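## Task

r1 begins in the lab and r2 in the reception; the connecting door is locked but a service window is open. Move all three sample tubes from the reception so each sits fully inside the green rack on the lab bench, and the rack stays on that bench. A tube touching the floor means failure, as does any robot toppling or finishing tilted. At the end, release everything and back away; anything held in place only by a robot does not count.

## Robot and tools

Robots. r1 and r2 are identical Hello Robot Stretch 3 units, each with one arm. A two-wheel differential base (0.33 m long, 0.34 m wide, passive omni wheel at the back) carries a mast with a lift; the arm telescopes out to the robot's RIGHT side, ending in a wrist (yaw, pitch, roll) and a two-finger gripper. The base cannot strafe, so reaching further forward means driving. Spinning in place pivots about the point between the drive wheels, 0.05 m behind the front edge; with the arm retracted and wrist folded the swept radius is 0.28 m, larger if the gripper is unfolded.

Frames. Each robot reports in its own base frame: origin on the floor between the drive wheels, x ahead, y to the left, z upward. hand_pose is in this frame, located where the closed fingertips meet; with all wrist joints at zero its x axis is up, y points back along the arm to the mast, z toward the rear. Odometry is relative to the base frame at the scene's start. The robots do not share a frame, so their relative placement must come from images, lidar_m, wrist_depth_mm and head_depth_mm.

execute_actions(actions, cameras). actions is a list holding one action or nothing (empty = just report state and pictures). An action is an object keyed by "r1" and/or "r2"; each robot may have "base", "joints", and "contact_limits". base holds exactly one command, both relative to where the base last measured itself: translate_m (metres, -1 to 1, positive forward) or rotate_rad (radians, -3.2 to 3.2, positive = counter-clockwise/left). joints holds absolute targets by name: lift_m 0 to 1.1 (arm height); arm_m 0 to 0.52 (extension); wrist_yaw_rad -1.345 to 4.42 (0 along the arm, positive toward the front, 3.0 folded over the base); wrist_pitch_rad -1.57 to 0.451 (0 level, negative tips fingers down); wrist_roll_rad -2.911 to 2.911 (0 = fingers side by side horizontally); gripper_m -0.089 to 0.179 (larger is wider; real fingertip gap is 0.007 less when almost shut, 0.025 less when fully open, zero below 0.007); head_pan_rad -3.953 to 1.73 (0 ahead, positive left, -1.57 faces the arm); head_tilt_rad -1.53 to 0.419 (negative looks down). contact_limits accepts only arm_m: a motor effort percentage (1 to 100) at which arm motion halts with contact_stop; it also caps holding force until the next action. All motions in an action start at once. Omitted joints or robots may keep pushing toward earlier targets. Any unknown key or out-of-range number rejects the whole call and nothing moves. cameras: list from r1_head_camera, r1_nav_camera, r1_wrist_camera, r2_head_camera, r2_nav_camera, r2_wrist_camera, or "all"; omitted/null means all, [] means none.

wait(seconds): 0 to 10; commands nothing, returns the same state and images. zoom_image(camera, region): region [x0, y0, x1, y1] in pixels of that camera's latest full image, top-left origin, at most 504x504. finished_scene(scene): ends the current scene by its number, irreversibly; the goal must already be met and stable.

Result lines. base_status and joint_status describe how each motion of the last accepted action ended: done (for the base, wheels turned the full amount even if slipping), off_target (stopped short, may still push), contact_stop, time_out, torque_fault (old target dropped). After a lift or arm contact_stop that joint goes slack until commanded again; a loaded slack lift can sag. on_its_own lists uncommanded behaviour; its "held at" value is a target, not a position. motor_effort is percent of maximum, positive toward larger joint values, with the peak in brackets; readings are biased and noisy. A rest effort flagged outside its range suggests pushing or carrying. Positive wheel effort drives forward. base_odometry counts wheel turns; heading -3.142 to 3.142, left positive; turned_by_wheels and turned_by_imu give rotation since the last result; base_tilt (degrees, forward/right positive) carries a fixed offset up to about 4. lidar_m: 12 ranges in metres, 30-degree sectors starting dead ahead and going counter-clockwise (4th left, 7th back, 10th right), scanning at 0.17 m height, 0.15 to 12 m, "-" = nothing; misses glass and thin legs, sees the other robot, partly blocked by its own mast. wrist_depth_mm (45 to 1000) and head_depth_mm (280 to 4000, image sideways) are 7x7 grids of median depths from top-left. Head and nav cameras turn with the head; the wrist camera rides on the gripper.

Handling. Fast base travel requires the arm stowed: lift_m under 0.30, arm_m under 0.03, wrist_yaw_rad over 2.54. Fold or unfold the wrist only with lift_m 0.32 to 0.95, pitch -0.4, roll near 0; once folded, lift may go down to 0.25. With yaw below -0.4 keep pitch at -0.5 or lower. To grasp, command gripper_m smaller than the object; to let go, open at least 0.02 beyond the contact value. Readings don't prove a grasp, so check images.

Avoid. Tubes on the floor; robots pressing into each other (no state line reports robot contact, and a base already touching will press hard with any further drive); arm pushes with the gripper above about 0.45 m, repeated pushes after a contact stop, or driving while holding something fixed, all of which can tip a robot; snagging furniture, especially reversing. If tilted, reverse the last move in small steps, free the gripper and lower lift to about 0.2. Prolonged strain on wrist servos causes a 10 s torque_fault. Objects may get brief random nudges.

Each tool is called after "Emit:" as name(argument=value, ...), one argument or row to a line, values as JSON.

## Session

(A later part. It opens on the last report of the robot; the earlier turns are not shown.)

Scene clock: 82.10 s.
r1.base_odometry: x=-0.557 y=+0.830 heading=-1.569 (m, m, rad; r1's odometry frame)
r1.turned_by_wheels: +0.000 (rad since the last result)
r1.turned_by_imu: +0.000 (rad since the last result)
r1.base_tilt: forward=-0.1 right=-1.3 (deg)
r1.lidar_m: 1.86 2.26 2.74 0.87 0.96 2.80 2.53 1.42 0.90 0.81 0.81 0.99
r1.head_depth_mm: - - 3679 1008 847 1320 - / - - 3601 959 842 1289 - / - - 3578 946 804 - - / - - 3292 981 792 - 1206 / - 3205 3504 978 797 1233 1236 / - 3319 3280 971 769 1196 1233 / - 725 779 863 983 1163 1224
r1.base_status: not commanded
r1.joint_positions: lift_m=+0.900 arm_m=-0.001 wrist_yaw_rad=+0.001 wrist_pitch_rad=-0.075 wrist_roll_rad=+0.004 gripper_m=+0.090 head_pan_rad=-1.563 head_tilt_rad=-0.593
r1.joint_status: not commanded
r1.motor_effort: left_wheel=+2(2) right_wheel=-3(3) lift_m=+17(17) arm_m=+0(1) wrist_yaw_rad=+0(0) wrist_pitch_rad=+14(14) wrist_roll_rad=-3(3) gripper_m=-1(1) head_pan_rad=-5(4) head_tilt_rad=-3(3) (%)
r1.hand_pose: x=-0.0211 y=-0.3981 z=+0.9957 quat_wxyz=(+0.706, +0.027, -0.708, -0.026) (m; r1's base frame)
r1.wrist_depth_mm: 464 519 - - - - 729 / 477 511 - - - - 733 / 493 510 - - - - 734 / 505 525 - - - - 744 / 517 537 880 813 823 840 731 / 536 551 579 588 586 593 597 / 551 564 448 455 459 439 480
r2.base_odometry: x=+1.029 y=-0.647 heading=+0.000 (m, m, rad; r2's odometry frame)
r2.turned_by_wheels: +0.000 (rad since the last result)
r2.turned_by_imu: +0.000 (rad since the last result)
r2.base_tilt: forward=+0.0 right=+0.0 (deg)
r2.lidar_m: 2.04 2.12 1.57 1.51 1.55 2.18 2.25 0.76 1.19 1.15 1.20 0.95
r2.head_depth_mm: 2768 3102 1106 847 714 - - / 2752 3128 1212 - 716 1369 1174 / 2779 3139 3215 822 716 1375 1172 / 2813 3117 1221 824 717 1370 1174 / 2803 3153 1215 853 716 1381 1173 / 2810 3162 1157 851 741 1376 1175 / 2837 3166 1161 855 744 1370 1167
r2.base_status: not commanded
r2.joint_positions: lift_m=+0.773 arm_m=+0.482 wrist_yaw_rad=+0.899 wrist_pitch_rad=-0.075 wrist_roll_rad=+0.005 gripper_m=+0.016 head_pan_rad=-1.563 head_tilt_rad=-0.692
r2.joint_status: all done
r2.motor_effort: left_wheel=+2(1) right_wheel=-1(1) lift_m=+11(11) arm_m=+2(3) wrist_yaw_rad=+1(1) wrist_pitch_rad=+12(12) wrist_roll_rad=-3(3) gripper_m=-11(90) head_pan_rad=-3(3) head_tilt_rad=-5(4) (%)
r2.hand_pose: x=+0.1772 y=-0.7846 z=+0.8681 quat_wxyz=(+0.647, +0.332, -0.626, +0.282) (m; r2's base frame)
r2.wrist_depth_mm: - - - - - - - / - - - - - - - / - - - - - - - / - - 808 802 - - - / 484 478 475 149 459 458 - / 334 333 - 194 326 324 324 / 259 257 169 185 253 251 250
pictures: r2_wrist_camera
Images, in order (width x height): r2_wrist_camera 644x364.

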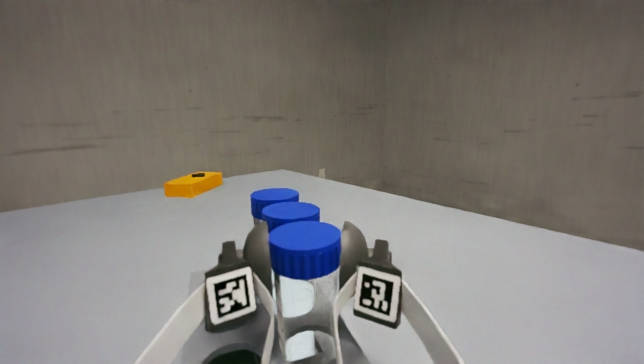

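Emit:
execute_actions(
  actions=[
    {"r2":{"joints":{"lift_m":0.9,"gripper_m":0.005}},"r1":{"base":{"rotate_rad":-0.5}}},
  ],
  cameras=["r2_wrist_camera"],
)

Emit:
execute_actions(
  actions=[
    {"r2":{"base":{"translate_m":-1},"joints":{"arm_m":0.0,"wrist_yaw_rad":0}},"r1":{"base":{"translate_m":0.3}}},
  ],
  cameras=[],
)

Emit:
execute_actions(
  actions=[
    {"r2":{"base":{"translate_m":-0.55}},"r1":{"base":{"rotate_rad":0.46}}},
  ],
  cameras=[],
)

Emit:
execute_actions(
  actions=[
    {"r2":{"base":{"rotate_rad":-1.49}},"r1":{"base":{"translate_m":-0.3}}},
  ],
  cameras=[],
)

Emit:
execute_actions(
  actions=[
    {"r2":{"base":{"translate_m":0.7}}},
  ],
  cameras=["r2_wrist_camera","r2_head_camera","r1_wrist_camera"],
)

Scene clock: 84.63 s.
r1.base_odometry: x=-0.557 y=+0.830 heading=-2.069 (m, m, rad; r1's odometry frame)
r1.turned_by_wheels: -0.500 (rad since the last result)
r1.turned_by_imu: -0.488 (rad since the last result)
r1.base_tilt: forward=-0.1 right=-1.3 (deg)
r1.lidar_m: 1.01 1.98 2.27 2.81 3.53 0.96 2.77 2.53 1.37 0.89 0.81 0.81
r1.head_depth_mm: 1070 1230 1426 1728 1867 1596 - / 977 1107 1279 1482 1736 1587 - / 970 1068 1187 1037 1492 - - / 3689 3958 3293 984 1342 - 1216 / - - 3545 977 1226 1380 1241 / - - 3454 952 826 1266 1232 / - - 3503 914 764 1139 1203
r1.base_status: done
r1.joint_positions: lift_m=+0.900 arm_m=-0.001 wrist_yaw_rad=+0.001 wrist_pitch_rad=-0.075 wrist_roll_rad=+0.004 gripper_m=+0.090 head_pan_rad=-1.563 head_tilt_rad=-0.593
r1.joint_status: not commanded
r1.motor_effort: left_wheel=+2(5) right_wheel=-3(5) lift_m=+17(17) arm_m=+0(0) wrist_yaw_rad=-1(1) wrist_pitch_rad=+14(14) wrist_roll_rad=-2(3) gripper_m=+0(0) head_pan_rad=-5(5) head_tilt_rad=-3(3) (%)
r1.hand_pose: x=-0.0212 y=-0.3981 z=+0.9957 quat_wxyz=(+0.706, +0.027, -0.708, -0.026) (m; r1's base frame)
r1.wrist_depth_mm: - - - - 893 - - / - - - - 946 - - / - - - - - - - / - - - - - - - / - 687 870 822 - - - / 569 565 585 618 - - - / 445 430 471 902 - - -
r2.base_odometry: x=+1.029 y=-0.647 heading=+0.000 (m, m, rad; r2's odometry frame)
r2.turned_by_wheels: +0.000 (rad since the last result)
r2.turned_by_imu: +0.000 (rad since the last result)
r2.base_tilt: forward=-0.1 right=-0.1 (deg)
r2.lidar_m: 2.04 2.12 1.57 1.52 1.56 2.18 2.25 0.76 1.19 1.15 1.20 0.95
r2.head_depth_mm: 2764 3055 3207 - 738 1366 1172 / 2792 3054 1071 852 716 1363 1173 / 2779 2974 1075 854 718 1385 1171 / 2782 3121 1049 856 717 1371 1172 / 2786 3172 1100 854 717 1376 1174 / 2773 3194 1048 852 739 1368 1170 / 2853 3154 1159 853 742 1378 1171
r2.base_status: not commanded
r2.joint_positions: lift_m=+0.899 arm_m=+0.482 wrist_yaw_rad=+0.899 wrist_pitch_rad=-0.075 wrist_roll_rad=+0.005 gripper_m=+0.006 head_pan_rad=-1.563 head_tilt_rad=-0.692
r2.joint_status: all done
r2.motor_effort: left_wheel=+2(2) right_wheel=-1(1) lift_m=+34(35) arm_m=+3(2) wrist_yaw_rad=+2(2) wrist_pitch_rad=+12(12) wrist_roll_rad=-3(3) gripper_m=-16(62) head_pan_rad=-3(3) head_tilt_rad=-5(5) (%)
r2.hand_pose: x=+0.1772 y=-0.7846 z=+0.9948 quat_wxyz=(+0.647, +0.332, -0.626, +0.282) (m; r2's base frame)
r2.wrist_depth_mm: - - - - - - - / - - - - - - - / - - - - - - - / - - - - - - - / - - 798 148 - - - / 572 579 - 501 573 - - / 439 440 437 418 430 432 424
pictures: r2_wrist_camera
Images, in order (width x height): r2_wrist_camera 644x364.

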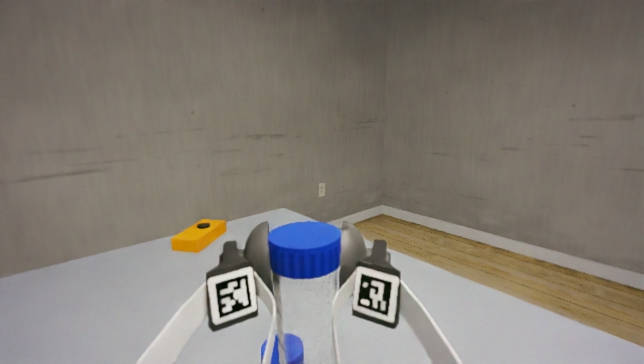

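Scene clock: 96.03 s.
r1.base_odometry: x=-0.701 y=+0.567 heading=-2.069 (m, m, rad; r1's odometry frame)
r1.turned_by_wheels: +0.000 (rad since the last result)
r1.turned_by_imu: +0.001 (rad since the last result)
r1.base_tilt: forward=-0.1 right=-1.3 (deg)
r1.lidar_m: 0.77 1.51 2.03 2.51 1.04 1.24 3.03 2.76 1.05 0.68 0.62 0.63
r1.head_depth_mm: 2860 1115 1182 1001 1637 1590 - / 3170 3379 3505 1002 1386 1530 - / 3505 3783 3618 990 807 - - / 3950 - 3603 925 776 - 1209 / - - 3484 931 721 1070 1194 / - - 3459 969 742 622 1124 / - - 3198 968 738 825 990
r1.base_status: done
r1.joint_positions: lift_m=+0.900 arm_m=-0.001 wrist_yaw_rad=+0.001 wrist_pitch_rad=-0.075 wrist_roll_rad=+0.004 gripper_m=+0.090 head_pan_rad=-1.563 head_tilt_rad=-0.593
r1.joint_status: not commanded
r1.motor_effort: left_wheel=+3(5) right_wheel=-4(3) lift_m=+17(17) arm_m=+1(0) wrist_yaw_rad=+0(0) wrist_pitch_rad=+15(14) wrist_roll_rad=-2(3) gripper_m=+0(0) head_pan_rad=-4(4) head_tilt_rad=-3(2) (%)
r1.hand_pose: x=-0.0212 y=-0.3981 z=+0.9957 quat_wxyz=(+0.706, +0.027, -0.708, -0.026) (m; r1's base frame)
r1.wrist_depth_mm: - - - - - 859 - / - - - - - 904 - / - - - - - 942 - / - - - - - - - / - - 890 801 830 931 - / 571 578 552 580 586 668 - / 437 431 453 452 459 - -
r2.base_odometry: x=+0.029 y=-0.648 heading=+0.000 (m, m, rad; r2's odometry frame)
r2.turned_by_wheels: +0.000 (rad since the last result)
r2.turned_by_imu: +0.004 (rad since the last result)
r2.base_tilt: forward=+0.0 right=+0.0 (deg)
r2.lidar_m: 3.03 2.15 1.56 1.51 1.59 1.27 1.25 1.30 1.80 3.19 0.63 1.63
r2.head_depth_mm: 2721 3122 2833 2093 1710 - - / 2749 3087 2846 2082 1657 - - / 2756 3113 2842 2193 - - - / 2760 3092 2839 2161 1677 1339 1172 / 2777 3194 2896 2110 1667 1377 1168 / 2818 3136 2732 1938 1613 1379 1173 / 2806 3145 1160 1959 1615 1376 1140
r2.base_status: done
r2.joint_positions: lift_m=+0.899 arm_m=+0.002 wrist_yaw_rad=+0.000 wrist_pitch_rad=-0.075 wrist_roll_rad=+0.004 gripper_m=+0.006 head_pan_rad=-1.563 head_tilt_rad=-0.692
r2.joint_status: all done
joint sent to its limit — the command would take r2.arm_m past its lower limit, so that joint was sent only as far as its limit.
r2.motor_effort: left_wheel=+1(3) right_wheel=-1(8) lift_m=+34(34) arm_m=-4(4) wrist_yaw_rad=+0(2) wrist_pitch_rad=+12(12) wrist_roll_rad=-3(3) gripper_m=-15(16) head_pan_rad=-4(3) head_tilt_rad=-5(4) (%)
r2.hand_pose: x=-0.0214 y=-0.4006 z=+0.9948 quat_wxyz=(+0.705, +0.027, -0.708, -0.027) (m; r2's base frame)
r2.wrist_depth_mm: - - - - - - - / - - - - - - - / - - - - - - - / - - - - - - - / 782 898 - 148 - - - / 581 953 - - - - - / 496 - - - - - -
pictures: none
No camera images: the call's "cameras" was empty. Leave "cameras" out to get every camera's image.

Scene clock: 102.93 s.
r1.base_odometry: x=-0.701 y=+0.567 heading=-1.609 (m, m, rad; r1's odometry frame)
r1.turned_by_wheels: +0.460 (rad since the last result)
r1.turned_by_imu: +0.450 (rad since the last result)
r1.base_tilt: forward=-0.1 right=-1.3 (deg)
r1.lidar_m: 1.31 2.02 2.40 1.04 1.04 1.24 2.77 1.16 0.70 0.62 0.62 0.74
r1.head_depth_mm: - - 3662 912 761 648 - / - - 3578 996 754 646 - / - - 3364 989 780 - - / - 2392 2989 904 792 - 1161 / 488 538 601 678 798 933 1128 / 482 530 591 665 763 892 1081 / 471 520 576 651 743 865 1032
r1.base_status: done
r1.joint_positions: lift_m=+0.900 arm_m=-0.001 wrist_yaw_rad=+0.001 wrist_pitch_rad=-0.075 wrist_roll_rad=+0.004 gripper_m=+0.090 head_pan_rad=-1.563 head_tilt_rad=-0.593
r1.joint_status: not commanded
r1.motor_effort: left_wheel=-3(6) right_wheel=+2(5) lift_m=+17(17) arm_m=+0(0) wrist_yaw_rad=-1(1) wrist_pitch_rad=+14(14) wrist_roll_rad=-2(3) gripper_m=+0(1) head_pan_rad=-4(4) head_tilt_rad=-3(3) (%)
r1.hand_pose: x=-0.0212 y=-0.3981 z=+0.9957 quat_wxyz=(+0.706, +0.027, -0.708, -0.026) (m; r1's base frame)
r1.wrist_depth_mm: 307 321 338 - - - - / 316 331 346 - - - - / 325 341 359 - - - - / 333 351 368 - - - - / 341 361 380 - - 848 843 / 353 371 396 581 589 517 561 / 365 380 411 457 456 440 462
r2.base_odometry: x=-0.521 y=-0.648 heading=+0.000 (m, m, rad; r2's odometry frame)
r2.turned_by_wheels: +0.000 (rad since the last result)
r2.turned_by_imu: +0.002 (rad since the last result)
r2.base_tilt: forward=+0.0 right=-0.1 (deg)
r2.lidar_m: 2.42 2.15 1.57 1.53 0.96 0.73 0.70 0.73 1.01 2.86 1.47 1.06
r2.head_depth_mm: 2351 2340 2268 2031 1714 - - / 2734 3010 2821 2095 1649 - - / 2777 3115 2841 2178 - - - / 2780 3111 2865 2179 1673 1345 1178 / 2773 3128 2879 2118 1663 1373 1180 / 2814 3125 2820 2110 1659 1371 1169 / 2806 3142 2884 2082 1663 1386 1176
r2.base_status: done
r2.joint_positions: lift_m=+0.899 arm_m=+0.002 wrist_yaw_rad=+0.000 wrist_pitch_rad=-0.075 wrist_roll_rad=+0.004 gripper_m=+0.006 head_pan_rad=-1.563 head_tilt_rad=-0.692
r2.joint_status: not commanded
r2.motor_effort: left_wheel=+1(4) right_wheel=+0(6) lift_m=+34(34) arm_m=-4(4) wrist_yaw_rad=+0(0) wrist_pitch_rad=+12(12) wrist_roll_rad=-3(3) gripper_m=-15(15) head_pan_rad=-3(3) head_tilt_rad=-5(4) (%)
r2.hand_pose: x=-0.0214 y=-0.4006 z=+0.9948 quat_wxyz=(+0.705, +0.027, -0.708, -0.027) (m; r2's base frame)
r2.wrist_depth_mm: - - - - - - - / - - - - - - - / - - - - - - - / - - - - - - - / - - - 148 - 863 726 / - - - - - - 554 / - - - - - - 727
pictures: none
No camera images: the call's "cameras" was empty. Leave "cameras" out to get every camera's image.

Scene clock: 107.17 s.
r1.base_odometry: x=-0.689 y=+0.867 heading=-1.609 (m, m, rad; r1's odometry frame)
r1.turned_by_wheels: +0.000 (rad since the last result)
r1.turned_by_imu: +0.000 (rad since the last result)
r1.base_tilt: forward=-0.1 right=-1.3 (deg)
r1.lidar_m: 1.45 2.31 2.76 1.00 3.66 2.79 2.47 1.28 0.78 0.69 0.69 0.82
r1.head_depth_mm: - - 3627 1003 763 1143 - / - - 3703 998 753 1114 - / - - 3611 893 781 - - / - - 3348 899 780 - 1209 / - 2940 3480 981 721 1032 1183 / - 2887 3484 972 742 654 1160 / - - 3222 970 740 649 1140
r1.base_status: done
r1.joint_positions: lift_m=+0.900 arm_m=-0.001 wrist_yaw_rad=+0.001 wrist_pitch_rad=-0.075 wrist_roll_rad=+0.004 gripper_m=+0.090 head_pan_rad=-1.563 head_tilt_rad=-0.593
r1.joint_status: not commanded
r1.motor_effort: left_wheel=-3(7) right_wheel=+3(3) lift_m=+16(16) arm_m=+0(0) wrist_yaw_rad=-1(1) wrist_pitch_rad=+14(14) wrist_roll_rad=-3(3) gripper_m=+0(1) head_pan_rad=-5(5) head_tilt_rad=-3(3) (%)
r1.hand_pose: x=-0.0212 y=-0.3981 z=+0.9957 quat_wxyz=(+0.706, +0.027, -0.708, -0.026) (m; r1's base frame)
r1.wrist_depth_mm: 449 - - - - - 640 / 448 - - - - - 647 / 444 - - - - - 649 / 437 - - - - - 644 / 436 - - 822 825 905 657 / 430 580 577 522 531 590 596 / 416 430 449 451 458 436 459
r2.base_odometry: x=-0.521 y=-0.648 heading=-1.489 (m, m, rad; r2's odometry frame)
r2.turned_by_wheels: -1.490 (rad since the last result)
r2.turned_by_imu: -1.503 (rad since the last result)
r2.base_tilt: forward=-0.1 right=+0.0 (deg)
r2.lidar_m: 3.18 1.47 1.06 3.55 2.03 1.54 1.53 0.90 0.71 0.70 0.74 1.09
r2.head_depth_mm: 551 617 702 815 933 - - / 558 625 711 824 979 - - / 564 631 721 797 - - - / 570 639 732 831 1010 1277 1170 / 574 647 739 867 1037 1277 1179 / 583 657 753 879 1066 1294 1177 / 588 664 763 897 1084 1316 1178
r2.base_status: done
r2.joint_positions: lift_m=+0.899 arm_m=+0.002 wrist_yaw_rad=+0.000 wrist_pitch_rad=-0.075 wrist_roll_rad=+0.004 gripper_m=+0.006 head_pan_rad=-1.563 head_tilt_rad=-0.692
r2.joint_status: not commanded
r2.motor_effort: left_wheel=+4(9) right_wheel=-4(7) lift_m=+34(34) arm_m=-4(4) wrist_yaw_rad=+0(0) wrist_pitch_rad=+12(12) wrist_roll_rad=-3(3) gripper_m=-15(15) head_pan_rad=-3(3) head_tilt_rad=-4(4) (%)
r2.hand_pose: x=-0.0214 y=-0.4006 z=+0.9948 quat_wxyz=(+0.705, +0.027, -0.708, -0.027) (m; r2's base frame)
r2.wrist_depth_mm: 426 428 426 421 418 413 405 / 446 445 436 428 426 426 418 / 466 458 456 448 450 443 426 / 480 472 476 473 464 456 430 / 494 492 490 148 480 479 450 / 523 513 - 508 497 490 468 / 542 536 532 523 523 518 479
pictures: none
No camera images: the call's "cameras" was empty. Leave "cameras" out to get every camera's image.

Scene clock: 115.40 s.
r1.base_odometry: x=-0.689 y=+0.867 heading=-1.609 (m, m, rad; r1's odometry frame)
r1.turned_by_wheels: +0.000 (rad since the last result)
r1.turned_by_imu: +0.000 (rad since the last result)
r1.base_tilt: forward=-0.2 right=-1.3 (deg)
r1.lidar_m: 1.45 2.31 2.75 1.00 3.66 2.80 2.47 1.28 0.77 0.69 0.69 0.82
r1.head_depth_mm: - - 3625 997 759 1144 - / - - 3581 998 754 1111 - / - - 3567 893 781 - - / - - 3347 898 777 - 1215 / - 2905 3497 976 720 1039 1175 / - 2591 3518 971 743 654 1155 / - 2262 3231 972 739 651 1143
r1.base_status: not commanded
r1.joint_positions: lift_m=+0.900 arm_m=-0.001 wrist_yaw_rad=+0.001 wrist_pitch_rad=-0.075 wrist_roll_rad=+0.004 gripper_m=+0.090 head_pan_rad=-1.563 head_tilt_rad=-0.593
r1.joint_status: not commanded
r1.motor_effort: left_wheel=-3(3) right_wheel=+3(2) lift_m=+16(17) arm_m=+0(0) wrist_yaw_rad=+0(1) wrist_pitch_rad=+14(14) wrist_roll_rad=-3(2) gripper_m=+0(0) head_pan_rad=-5(5) head_tilt_rad=-2(2) (%)
r1.hand_pose: x=-0.0212 y=-0.3981 z=+0.9957 quat_wxyz=(+0.706, +0.027, -0.708, -0.026) (m; r1's base frame)
r1.wrist_depth_mm: 455 - - - - - 645 / 447 - - - - - 637 / 447 - - - - - 654 / 441 - - - - - 651 / 436 - - 816 818 901 661 / 431 578 582 516 526 593 602 / 416 432 450 456 459 438 463
r2.base_odometry: x=-0.464 y=-1.345 heading=-1.489 (m, m, rad; r2's odometry frame)
r2.turned_by_wheels: +0.000 (rad since the last result)
r2.turned_by_imu: +0.000 (rad since the last result)
r2.base_tilt: forward=+0.0 right=-0.1 (deg)
r2.lidar_m: 2.49 2.67 0.98 0.90 2.95 2.26 2.22 1.00 0.77 0.76 0.81 1.17
r2.head_depth_mm: 612 673 759 884 1026 - - / - 3533 1002 860 1057 - - / 3359 3643 1151 886 - - - / 1391 3575 1158 887 923 1300 1171 / - - 1161 853 1125 1323 1172 / - - 1163 854 1154 1342 1180 / - - 1165 855 1169 1341 1177
r2.base_status: done
r2.joint_positions: lift_m=+0.899 arm_m=+0.002 wrist_yaw_rad=+0.000 wrist_pitch_rad=-0.075 wrist_roll_rad=+0.004 gripper_m=+0.006 head_pan_rad=-1.563 head_tilt_rad=-0.692
r2.joint_status: not commanded
r2.motor_effort: left_wheel=+5(9) right_wheel=-4(6) lift_m=+34(34) arm_m=-4(4) wrist_yaw_rad=+0(0) wrist_pitch_rad=+12(12) wrist_roll_rad=-3(3) gripper_m=-15(15) head_pan_rad=-3(3) head_tilt_rad=-5(4) (%)
r2.hand_pose: x=-0.0214 y=-0.4006 z=+0.9948 quat_wxyz=(+0.705, +0.027, -0.708, -0.027) (m; r2's base frame)
r2.wrist_depth_mm: - - - - 470 465 463 / - - - - 490 477 477 / - - - - 498 500 491 / - - - - 515 521 511 / 818 806 855 148 541 533 528 / 576 567 - 500 549 554 547 / 447 439 439 438 432 585 574
pictures: r1_wrist_camera, r2_head_camera (sideways: a quarter turn clockwise sets it upright), r2_wrist_camera
Images, in order (width x height): r1_wrist_camera 644x364, r2_head_camera 896x504, r2_wrist_camera 644x364.

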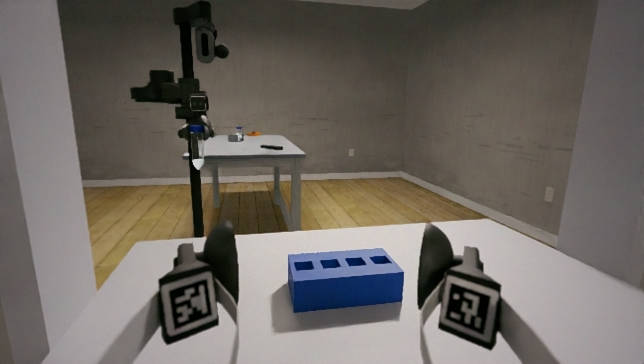

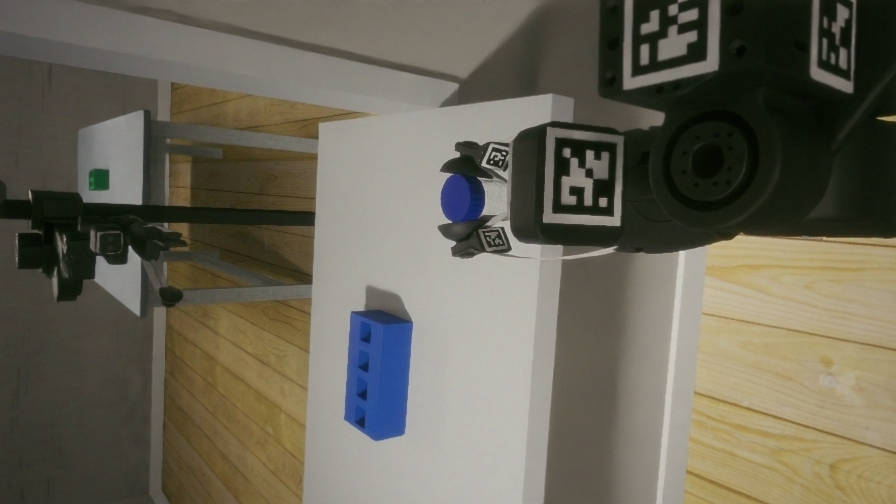

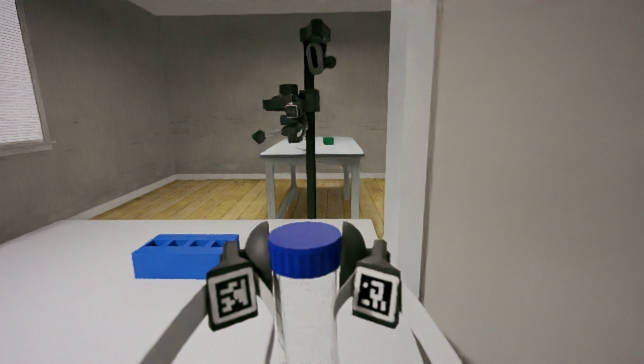

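Emit:
execute_actions(
  actions=[
    {"r2":{"base":{"translate_m":0.17},"joints":{"arm_m":0.33,"head_tilt_rad":-0.5}}},
  ],
  cameras=["r2_wrist_camera","r2_head_camera","r1_wrist_camera","r1_head_camera"],
)

Scene clock: 119.37 s.
r1.base_odometry: x=-0.689 y=+0.867 heading=-1.609 (m, m, rad; r1's odometry frame)
r1.turned_by_wheels: +0.000 (rad since the last result)
r1.turned_by_imu: +0.000 (rad since the last result)
r1.base_tilt: forward=-0.1 right=-1.3 (deg)
r1.lidar_m: 1.45 2.32 2.75 1.00 3.66 2.79 2.48 1.28 0.78 0.69 0.69 0.81
r1.head_depth_mm: - - 3604 1002 759 1142 - / - - 3631 1000 754 1109 - / - - 3564 894 781 - - / - - 2960 900 774 - 1208 / - 1016 3229 980 721 1040 1187 / - 2274 3248 971 741 652 1160 / - - 3212 965 739 650 1141
r1.base_status: not commanded
r1.joint_positions: lift_m=+0.900 arm_m=-0.001 wrist_yaw_rad=+0.001 wrist_pitch_rad=-0.075 wrist_roll_rad=+0.004 gripper_m=+0.090 head_pan_rad=-1.563 head_tilt_rad=-0.593
r1.joint_status: not commanded
r1.motor_effort: left_wheel=-3(3) right_wheel=+3(3) lift_m=+17(17) arm_m=+0(1) wrist_yaw_rad=+0(0) wrist_pitch_rad=+14(14) wrist_roll_rad=-3(2) gripper_m=+0(0) head_pan_rad=-5(5) head_tilt_rad=-2(2) (%)
r1.hand_pose: x=-0.0212 y=-0.3981 z=+0.9957 quat_wxyz=(+0.706, +0.027, -0.708, -0.026) (m; r1's base frame)
r1.wrist_depth_mm: 451 - - - - - 650 / 447 - - - - - 643 / 442 - - - - - 643 / 441 - - - - - 658 / 435 - - 810 831 912 664 / 430 572 582 521 529 596 594 / 415 432 446 455 457 438 462
r2.base_odometry: x=-0.450 y=-1.515 heading=-1.489 (m, m, rad; r2's odometry frame)
r2.turned_by_wheels: +0.000 (rad since the last result)
r2.turned_by_imu: +0.000 (rad since the last result)
r2.base_tilt: forward=+0.0 right=+0.0 (deg)
r2.lidar_m: 2.33 2.49 0.91 1.45 0.93 2.43 2.24 1.02 0.78 0.77 0.82 1.19
r2.head_depth_mm: - - - 3119 - 1019 1166 / - - 3638 - 794 1033 1192 / - 1546 3663 - 796 1053 1199 / - - - 1155 826 1065 1210 / - - - 1159 827 1089 1219 / - - - 1162 828 1105 1228 / - - - 1156 833 1123 1262
r2.base_status: done
r2.joint_positions: lift_m=+0.899 arm_m=+0.330 wrist_yaw_rad=+0.000 wrist_pitch_rad=-0.075 wrist_roll_rad=+0.004 gripper_m=+0.006 head_pan_rad=-1.563 head_tilt_rad=-0.507
r2.joint_status: all done
r2.motor_effort: left_wheel=+4(10) right_wheel=-4(6) lift_m=+34(34) arm_m=+2(4) wrist_yaw_rad=+0(0) wrist_pitch_rad=+12(12) wrist_roll_rad=-3(3) gripper_m=-15(15) head_pan_rad=-3(4) head_tilt_rad=+4(25) (%)
r2.hand_pose: x=-0.0214 y=-0.7284 z=+0.9948 quat_wxyz=(+0.705, +0.027, -0.708, -0.027) (m; r2's base frame)
r2.wrist_depth_mm: - - - - - - - / - - - - - - - / - - - - - - - / - - - - - - - / - - - 148 - - - / 576 582 - 503 576 - - / 449 439 361 417 432 431 368
pictures: r1_head_camera (sideways: a quarter turn clockwise sets it upright), r1_wrist_camera, r2_head_camera (sideways: a quarter turn clockwise sets it upright), r2_wrist_camera
Images, in order (width x height): r1_head_camera 896x504, r1_wrist_camera 644x364, r2_head_camera 896x504, r2_wrist_camera 644x364.

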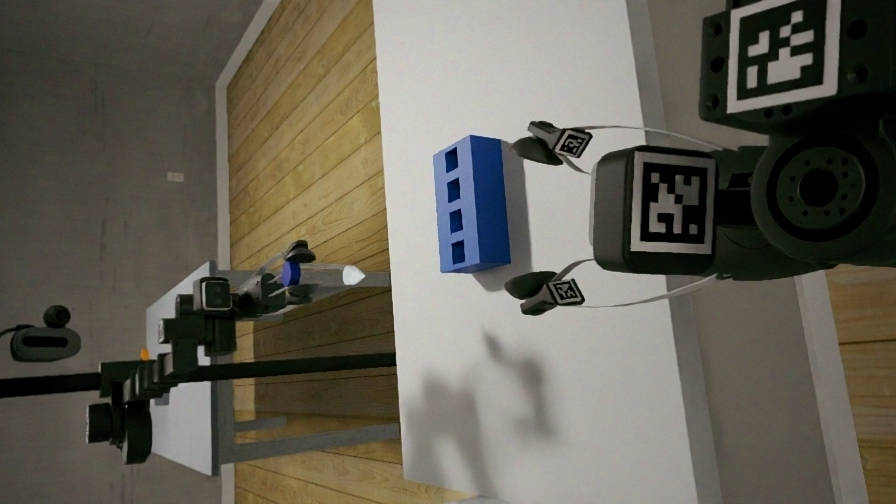

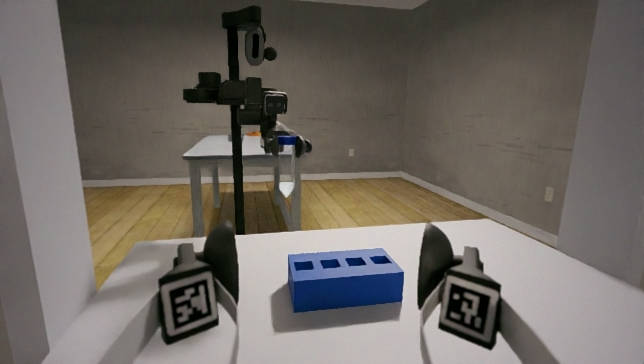

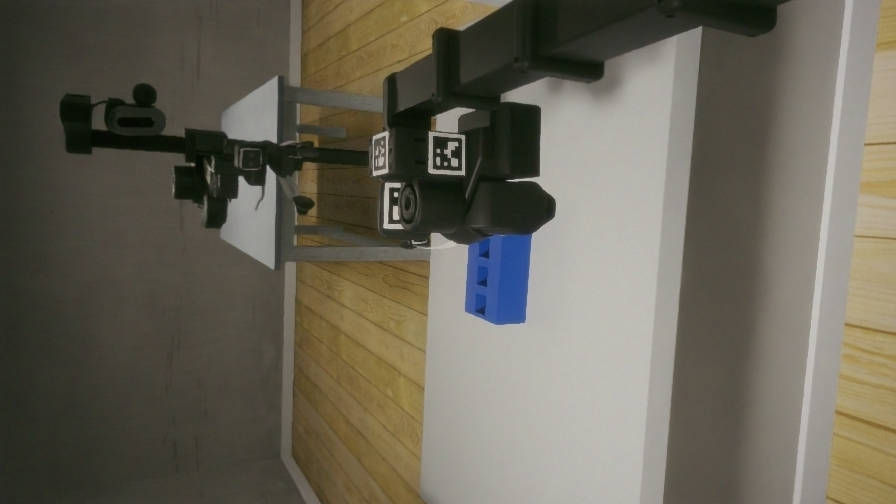

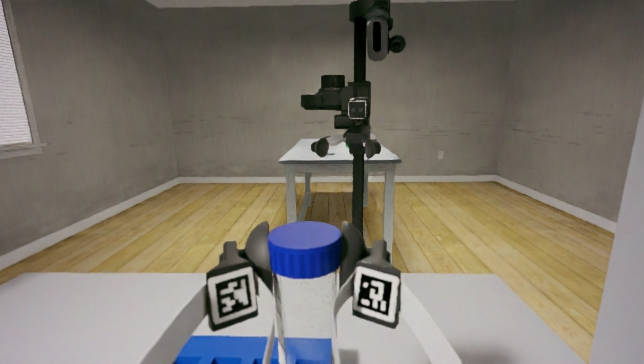

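Emit:
execute_actions(
  actions=[
    {"r2":{"base":{"translate_m":0.04},"joints":{"arm_m":0.43,"lift_m":0.83}}},
  ],
  cameras=["r2_wrist_camera","r1_wrist_camera","r1_head_camera"],
)

Scene clock: 121.53 s.
r1.base_odometry: x=-0.689 y=+0.867 heading=-1.609 (m, m, rad; r1's odometry frame)
r1.turned_by_wheels: +0.000 (rad since the last result)
r1.turned_by_imu: +0.000 (rad since the last result)
r1.base_tilt: forward=-0.1 right=-1.3 (deg)
r1.lidar_m: 1.46 2.31 2.75 1.00 3.68 2.80 2.47 1.28 0.78 0.69 0.69 0.82
r1.head_depth_mm: - - 3638 1000 761 1144 - / - - 3614 997 756 1112 - / - - 3606 890 780 - - / - - 948 882 775 - 1207 / - 2455 3085 979 721 1039 1173 / - 2285 3453 968 741 654 1160 / - - 3241 971 740 650 1149
r1.base_status: not commanded
r1.joint_positions: lift_m=+0.900 arm_m=-0.001 wrist_yaw_rad=+0.001 wrist_pitch_rad=-0.075 wrist_roll_rad=+0.004 gripper_m=+0.090 head_pan_rad=-1.563 head_tilt_rad=-0.593
r1.joint_status: not commanded
r1.motor_effort: left_wheel=-3(3) right_wheel=+2(2) lift_m=+16(17) arm_m=+0(0) wrist_yaw_rad=-1(1) wrist_pitch_rad=+14(14) wrist_roll_rad=-3(2) gripper_m=+0(0) head_pan_rad=-4(5) head_tilt_rad=-2(3) (%)
r1.hand_pose: x=-0.0212 y=-0.3981 z=+0.9957 quat_wxyz=(+0.706, +0.027, -0.708, -0.026) (m; r1's base frame)
r1.wrist_depth_mm: 451 - - - - - 643 / 443 - - - - - 642 / 441 - - - - - 650 / 437 - - - - - 650 / 436 - - 830 826 893 655 / 429 581 576 517 527 589 593 / 416 431 449 453 458 443 460
r2.base_odometry: x=-0.446 y=-1.555 heading=-1.489 (m, m, rad; r2's odometry frame)
r2.turned_by_wheels: +0.000 (rad since the last result)
r2.turned_by_imu: +0.000 (rad since the last result)
r2.base_tilt: forward=+0.0 right=+0.0 (deg)
r2.lidar_m: 2.29 2.44 0.90 1.23 0.95 2.47 2.25 1.02 0.79 0.77 0.82 1.20
r2.head_depth_mm: - - - 1149 899 - 1197 / - 3065 2681 2968 809 1040 1187 / - 3068 3988 - 795 1050 1193 / - - 3920 1155 827 1074 1212 / - - - 1157 829 1093 1219 / - - - 1163 830 1121 1240 / - - - 1154 830 1131 1248
r2.base_status: done
r2.joint_positions: lift_m=+0.831 arm_m=+0.430 wrist_yaw_rad=+0.000 wrist_pitch_rad=-0.075 wrist_roll_rad=+0.004 gripper_m=+0.006 head_pan_rad=-1.563 head_tilt_rad=-0.507
r2.joint_status: all done
r2.motor_effort: left_wheel=+4(9) right_wheel=-4(7) lift_m=+12(32) arm_m=+2(3) wrist_yaw_rad=+0(0) wrist_pitch_rad=+12(12) wrist_roll_rad=-3(3) gripper_m=-15(15) head_pan_rad=-3(3) head_tilt_rad=+4(4) (%)
r2.hand_pose: x=-0.0214 y=-0.8284 z=+0.9260 quat_wxyz=(+0.705, +0.027, -0.708, -0.027) (m; r2's base frame)
r2.wrist_depth_mm: - - - - - - - / - - - - - - - / - - - - - - - / - - - - - - - / - - - 149 - - - / 445 442 - 385 441 432 - / 343 341 337 336 333 337 330
pictures: r1_head_camera (sideways: a quarter turn clockwise sets it upright), r1_wrist_camera, r2_wrist_camera
Images, in order (width x height): r1_head_camera 896x504, r1_wrist_camera 644x364, r2_wrist_camera 644x364.

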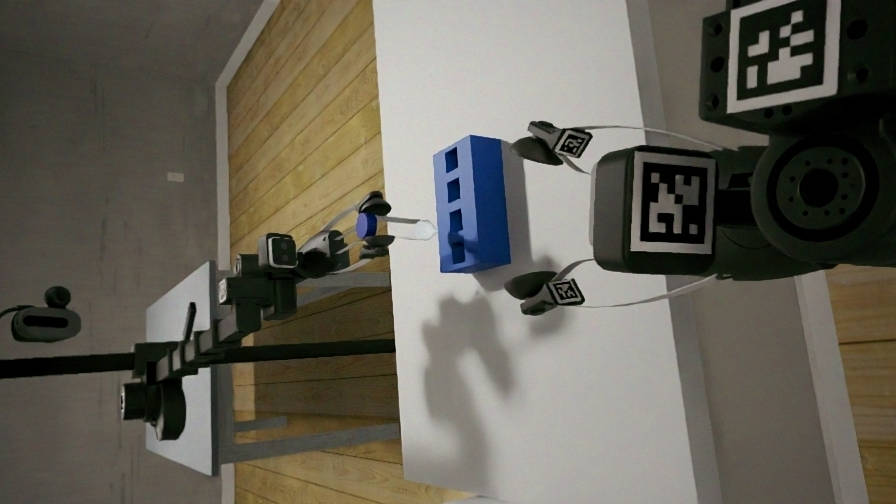

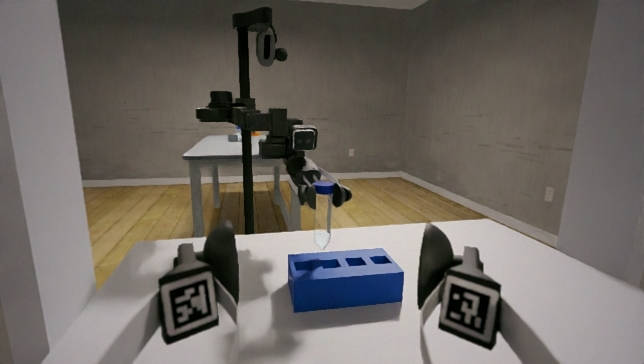

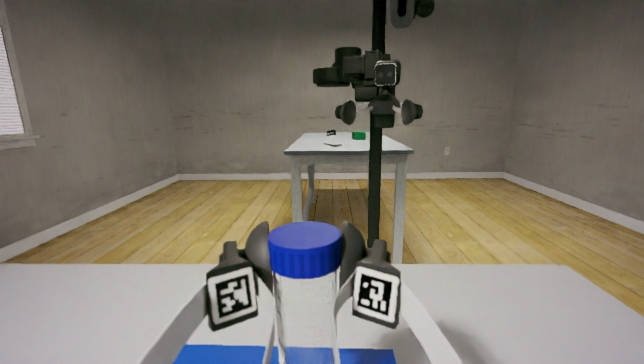

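Emit:
execute_actions(
  actions=[
    {"r2":{"base":{"translate_m":0.01},"joints":{"arm_m":0.454,"lift_m":0.82}}},
  ],
  cameras=["r1_wrist_camera","r1_head_camera"],
)

Emit:
zoom_image(
  camera="r1_head_camera",
  region=[340,120,540,300],
)

Emit:
zoom_image(
  camera="r1_wrist_camera",
  region=[260,170,420,320],
)

Scene clock: 123.53 s.
r1.base_odometry: x=-0.689 y=+0.867 heading=-1.609 (m, m, rad; r1's odometry frame)
r1.turned_by_wheels: +0.000 (rad since the last result)
r1.turned_by_imu: +0.000 (rad since the last result)
r1.base_tilt: forward=-0.1 right=-1.3 (deg)
r1.lidar_m: 1.45 2.31 2.76 1.00 3.68 2.80 2.47 1.28 0.77 0.69 0.69 0.82
r1.head_depth_mm: - - 3639 1003 759 1143 - / - - 3673 997 754 1104 - / - - 3598 867 782 - - / - - 951 886 774 - 1212 / - 1647 3123 971 722 1030 1183 / - 2273 3446 972 742 653 1164 / - - 3243 970 738 653 1146
r1.base_status: not commanded
r1.joint_positions: lift_m=+0.900 arm_m=-0.001 wrist_yaw_rad=+0.001 wrist_pitch_rad=-0.075 wrist_roll_rad=+0.004 gripper_m=+0.090 head_pan_rad=-1.563 head_tilt_rad=-0.593
r1.joint_status: not commanded
r1.motor_effort: left_wheel=-3(3) right_wheel=+2(3) lift_m=+16(16) arm_m=+0(1) wrist_yaw_rad=-1(1) wrist_pitch_rad=+14(14) wrist_roll_rad=-3(3) gripper_m=+0(1) head_pan_rad=-5(4) head_tilt_rad=-3(3) (%)
r1.hand_pose: x=-0.0212 y=-0.3981 z=+0.9957 quat_wxyz=(+0.706, +0.027, -0.708, -0.026) (m; r1's base frame)
r1.wrist_depth_mm: 454 - - - - - 645 / 449 - - - - - 640 / 445 - - - - - 655 / 438 - - - - - 654 / 434 - - 818 829 912 645 / 433 579 580 518 528 592 602 / 415 431 452 453 457 435 464
r2.base_odometry: x=-0.446 y=-1.565 heading=-1.489 (m, m, rad; r2's odometry frame)
r2.turned_by_wheels: +0.000 (rad since the last result)
r2.turned_by_imu: +0.000 (rad since the last result)
r2.base_tilt: forward=-0.1 right=+0.0 (deg)
r2.lidar_m: 2.28 2.43 0.90 1.17 3.21 2.48 2.25 1.02 0.79 0.77 0.82 1.20
r2.head_depth_mm: - - - 1155 860 - - / - 3027 2596 2743 810 1042 1192 / - 3652 3934 - 797 1055 1200 / - - - 1151 825 1074 1208 / - - - 1163 825 1091 1224 / - - - 1152 829 1112 1239 / - - - 1160 831 1130 1248
r2.base_status: done
r2.joint_positions: lift_m=+0.821 arm_m=+0.454 wrist_yaw_rad=+0.000 wrist_pitch_rad=-0.075 wrist_roll_rad=+0.004 gripper_m=+0.006 head_pan_rad=-1.563 head_tilt_rad=-0.507
r2.joint_status: all done
r2.motor_effort: left_wheel=+4(9) right_wheel=-4(8) lift_m=+12(9) arm_m=+2(3) wrist_yaw_rad=+0(0) wrist_pitch_rad=+12(12) wrist_roll_rad=-3(3) gripper_m=-15(15) head_pan_rad=-3(3) head_tilt_rad=+4(4) (%)
r2.hand_pose: x=-0.0214 y=-0.8524 z=+0.9160 quat_wxyz=(+0.705, +0.027, -0.708, -0.027) (m; r2's base frame)
r2.wrist_depth_mm: - - - - - - - / - - - - - - - / - - - - - - - / - - - - - - - / - - - 148 - - - / 424 418 - 373 430 414 408 / 327 326 321 319 321 320 317
pictures: r1_head_camera (sideways: a quarter turn clockwise sets it upright), r1_wrist_camera
Images, in order (width x height): r1_head_camera 896x504, r1_wrist_camera 644x364.

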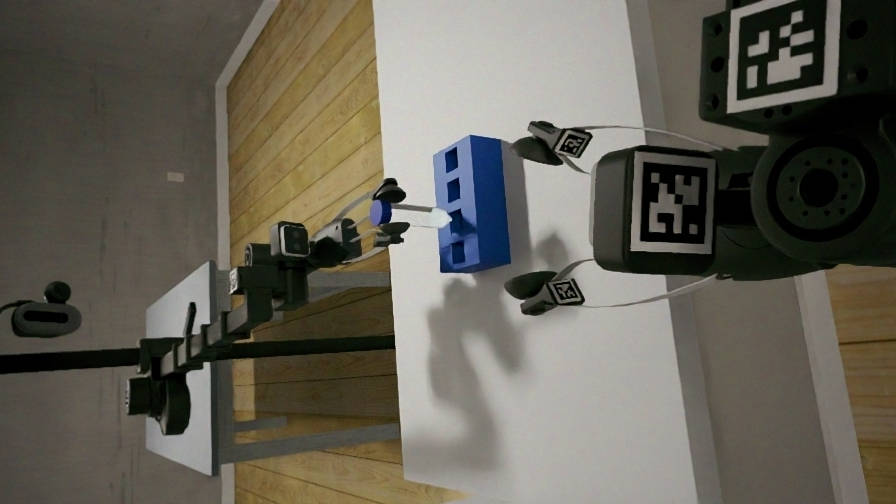

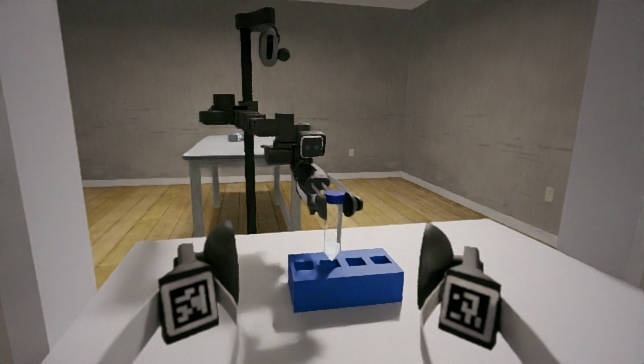

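Region (340, 120, 540, 300) of r1_head_camera's 896x504 image, scaled by 2.520, with more detail than that image has; it fills the top 454 rows of this view, and the rest is white.

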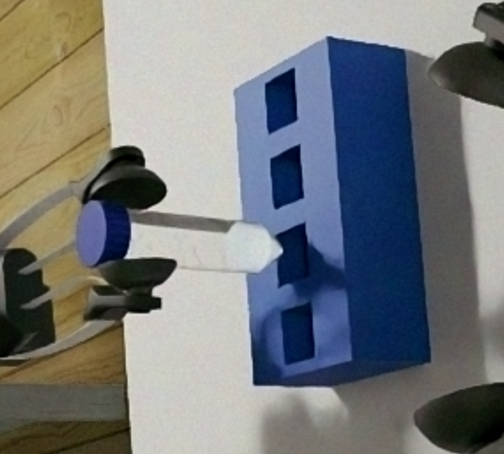

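Region (260, 170, 420, 320) of r1_wrist_camera's 644x364 image, scaled by 3.150; it fills the top 472 rows of this view, and the rest is white.

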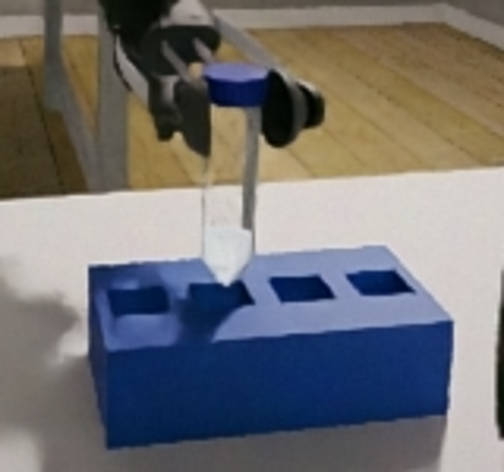

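Emit:
execute_actions(
  actions=[
    {"r2":{"base":{"translate_m":-0.003},"joints":{"lift_m":0.785}}},
  ],
  cameras=["r1_head_camera"],
)

Emit:
zoom_image(
  camera="r1_head_camera",
  region=[340,120,540,300],
)

Scene clock: 124.90 s.
r1.base_odometry: x=-0.689 y=+0.867 heading=-1.609 (m, m, rad; r1's odometry frame)
r1.turned_by_wheels: +0.000 (rad since the last result)
r1.turned_by_imu: +0.000 (rad since the last result)
r1.base_tilt: forward=-0.1 right=-1.3 (deg)
r1.lidar_m: 1.45 2.32 2.75 1.00 3.67 2.80 2.47 1.28 0.78 0.68 0.69 0.82
r1.head_depth_mm: - - 3653 1000 758 1146 - / - - 3614 999 754 1113 - / - - 3555 874 779 - - / - - 988 889 773 - 1216 / - 2432 1839 980 724 1036 1174 / - 2276 3427 972 743 655 1152 / - - 3296 969 739 653 1145
r1.base_status: not commanded
r1.joint_positions: lift_m=+0.900 arm_m=-0.001 wrist_yaw_rad=+0.001 wrist_pitch_rad=-0.075 wrist_roll_rad=+0.004 gripper_m=+0.090 head_pan_rad=-1.563 head_tilt_rad=-0.593
r1.joint_status: not commanded
r1.motor_effort: left_wheel=-3(3) right_wheel=+2(2) lift_m=+16(17) arm_m=+0(0) wrist_yaw_rad=+0(1) wrist_pitch_rad=+14(14) wrist_roll_rad=-3(3) gripper_m=+0(0) head_pan_rad=-5(5) head_tilt_rad=-3(2) (%)
r1.hand_pose: x=-0.0212 y=-0.3981 z=+0.9957 quat_wxyz=(+0.706, +0.027, -0.708, -0.026) (m; r1's base frame)
r1.wrist_depth_mm: 450 - - - - - 643 / 448 - - - - - 649 / 444 - - - - - 656 / 441 - - - - - 660 / 435 - - 700 835 899 655 / 432 581 585 515 533 592 595 / 416 429 452 454 454 436 458
r2.base_odometry: x=-0.446 y=-1.562 heading=-1.488 (m, m, rad; r2's odometry frame)
r2.turned_by_wheels: +0.000 (rad since the last result)
r2.turned_by_imu: +0.000 (rad since the last result)
r2.base_tilt: forward=-0.1 right=-0.1 (deg)
r2.lidar_m: 2.29 2.43 0.90 1.19 3.21 2.48 2.25 1.02 0.79 0.77 0.82 1.20
r2.head_depth_mm: - - - 1148 863 712 - / - 3038 2622 2778 796 1054 1193 / - 3556 3999 3175 793 1050 1201 / - - 3994 1217 826 1073 1217 / - - - 1156 828 1089 1224 / - - - 1154 828 1119 1236 / - - - 1162 830 1134 1261
r2.base_status: done
r2.joint_positions: lift_m=+0.786 arm_m=+0.454 wrist_yaw_rad=+0.000 wrist_pitch_rad=-0.071 wrist_roll_rad=+0.004 gripper_m=+0.006 head_pan_rad=-1.563 head_tilt_rad=-0.507
r2.joint_status: all done
r2.motor_effort: left_wheel=+3(6) right_wheel=-4(9) lift_m=+11(12) arm_m=+2(2) wrist_yaw_rad=+0(0) wrist_pitch_rad=+10(12) wrist_roll_rad=-3(3) gripper_m=-15(15) head_pan_rad=-3(3) head_tilt_rad=+4(4) (%)
r2.hand_pose: x=-0.0215 y=-0.8526 z=+0.8820 quat_wxyz=(+0.705, +0.025, -0.708, -0.026) (m; r2's base frame)
r2.wrist_depth_mm: - - - - - - - / - - - - 980 - - / - - - - - - - / - - - - - - - / - - - 148 - - - / 363 359 - 317 350 349 348 / 278 279 196 192 199 271 271
pictures: r1_head_camera (sideways: a quarter turn clockwise sets it upright)
Images, in order (width x height): r1_head_camera 896x504.

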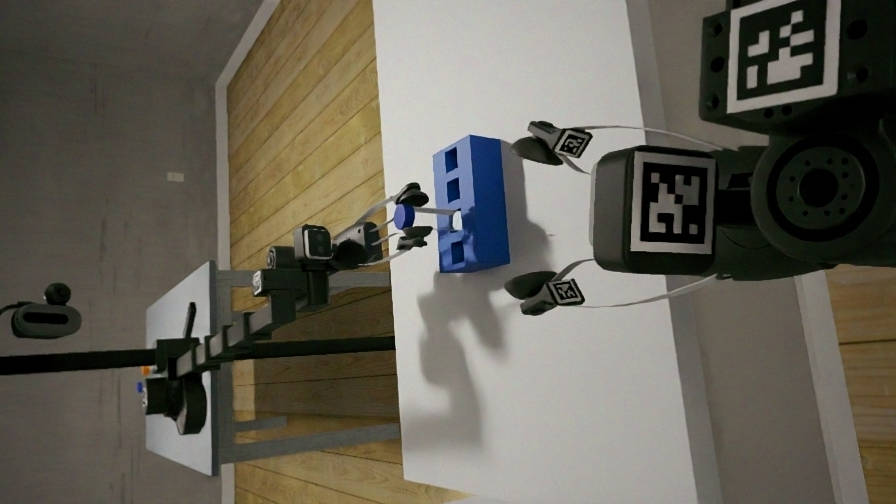

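Region (340, 120, 540, 300) of r1_head_camera's 896x504 image, scaled by 2.520, with more detail than that image has; it fills the top 454 rows of this view, and the rest is white.

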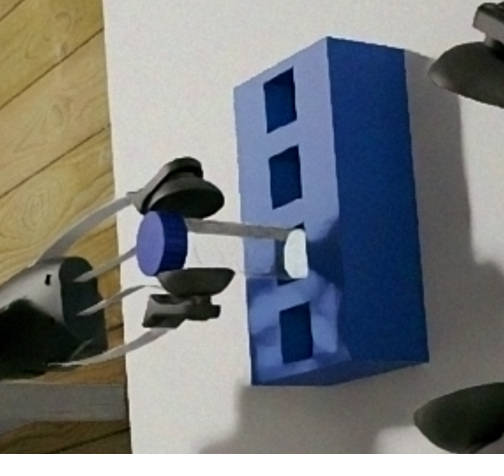

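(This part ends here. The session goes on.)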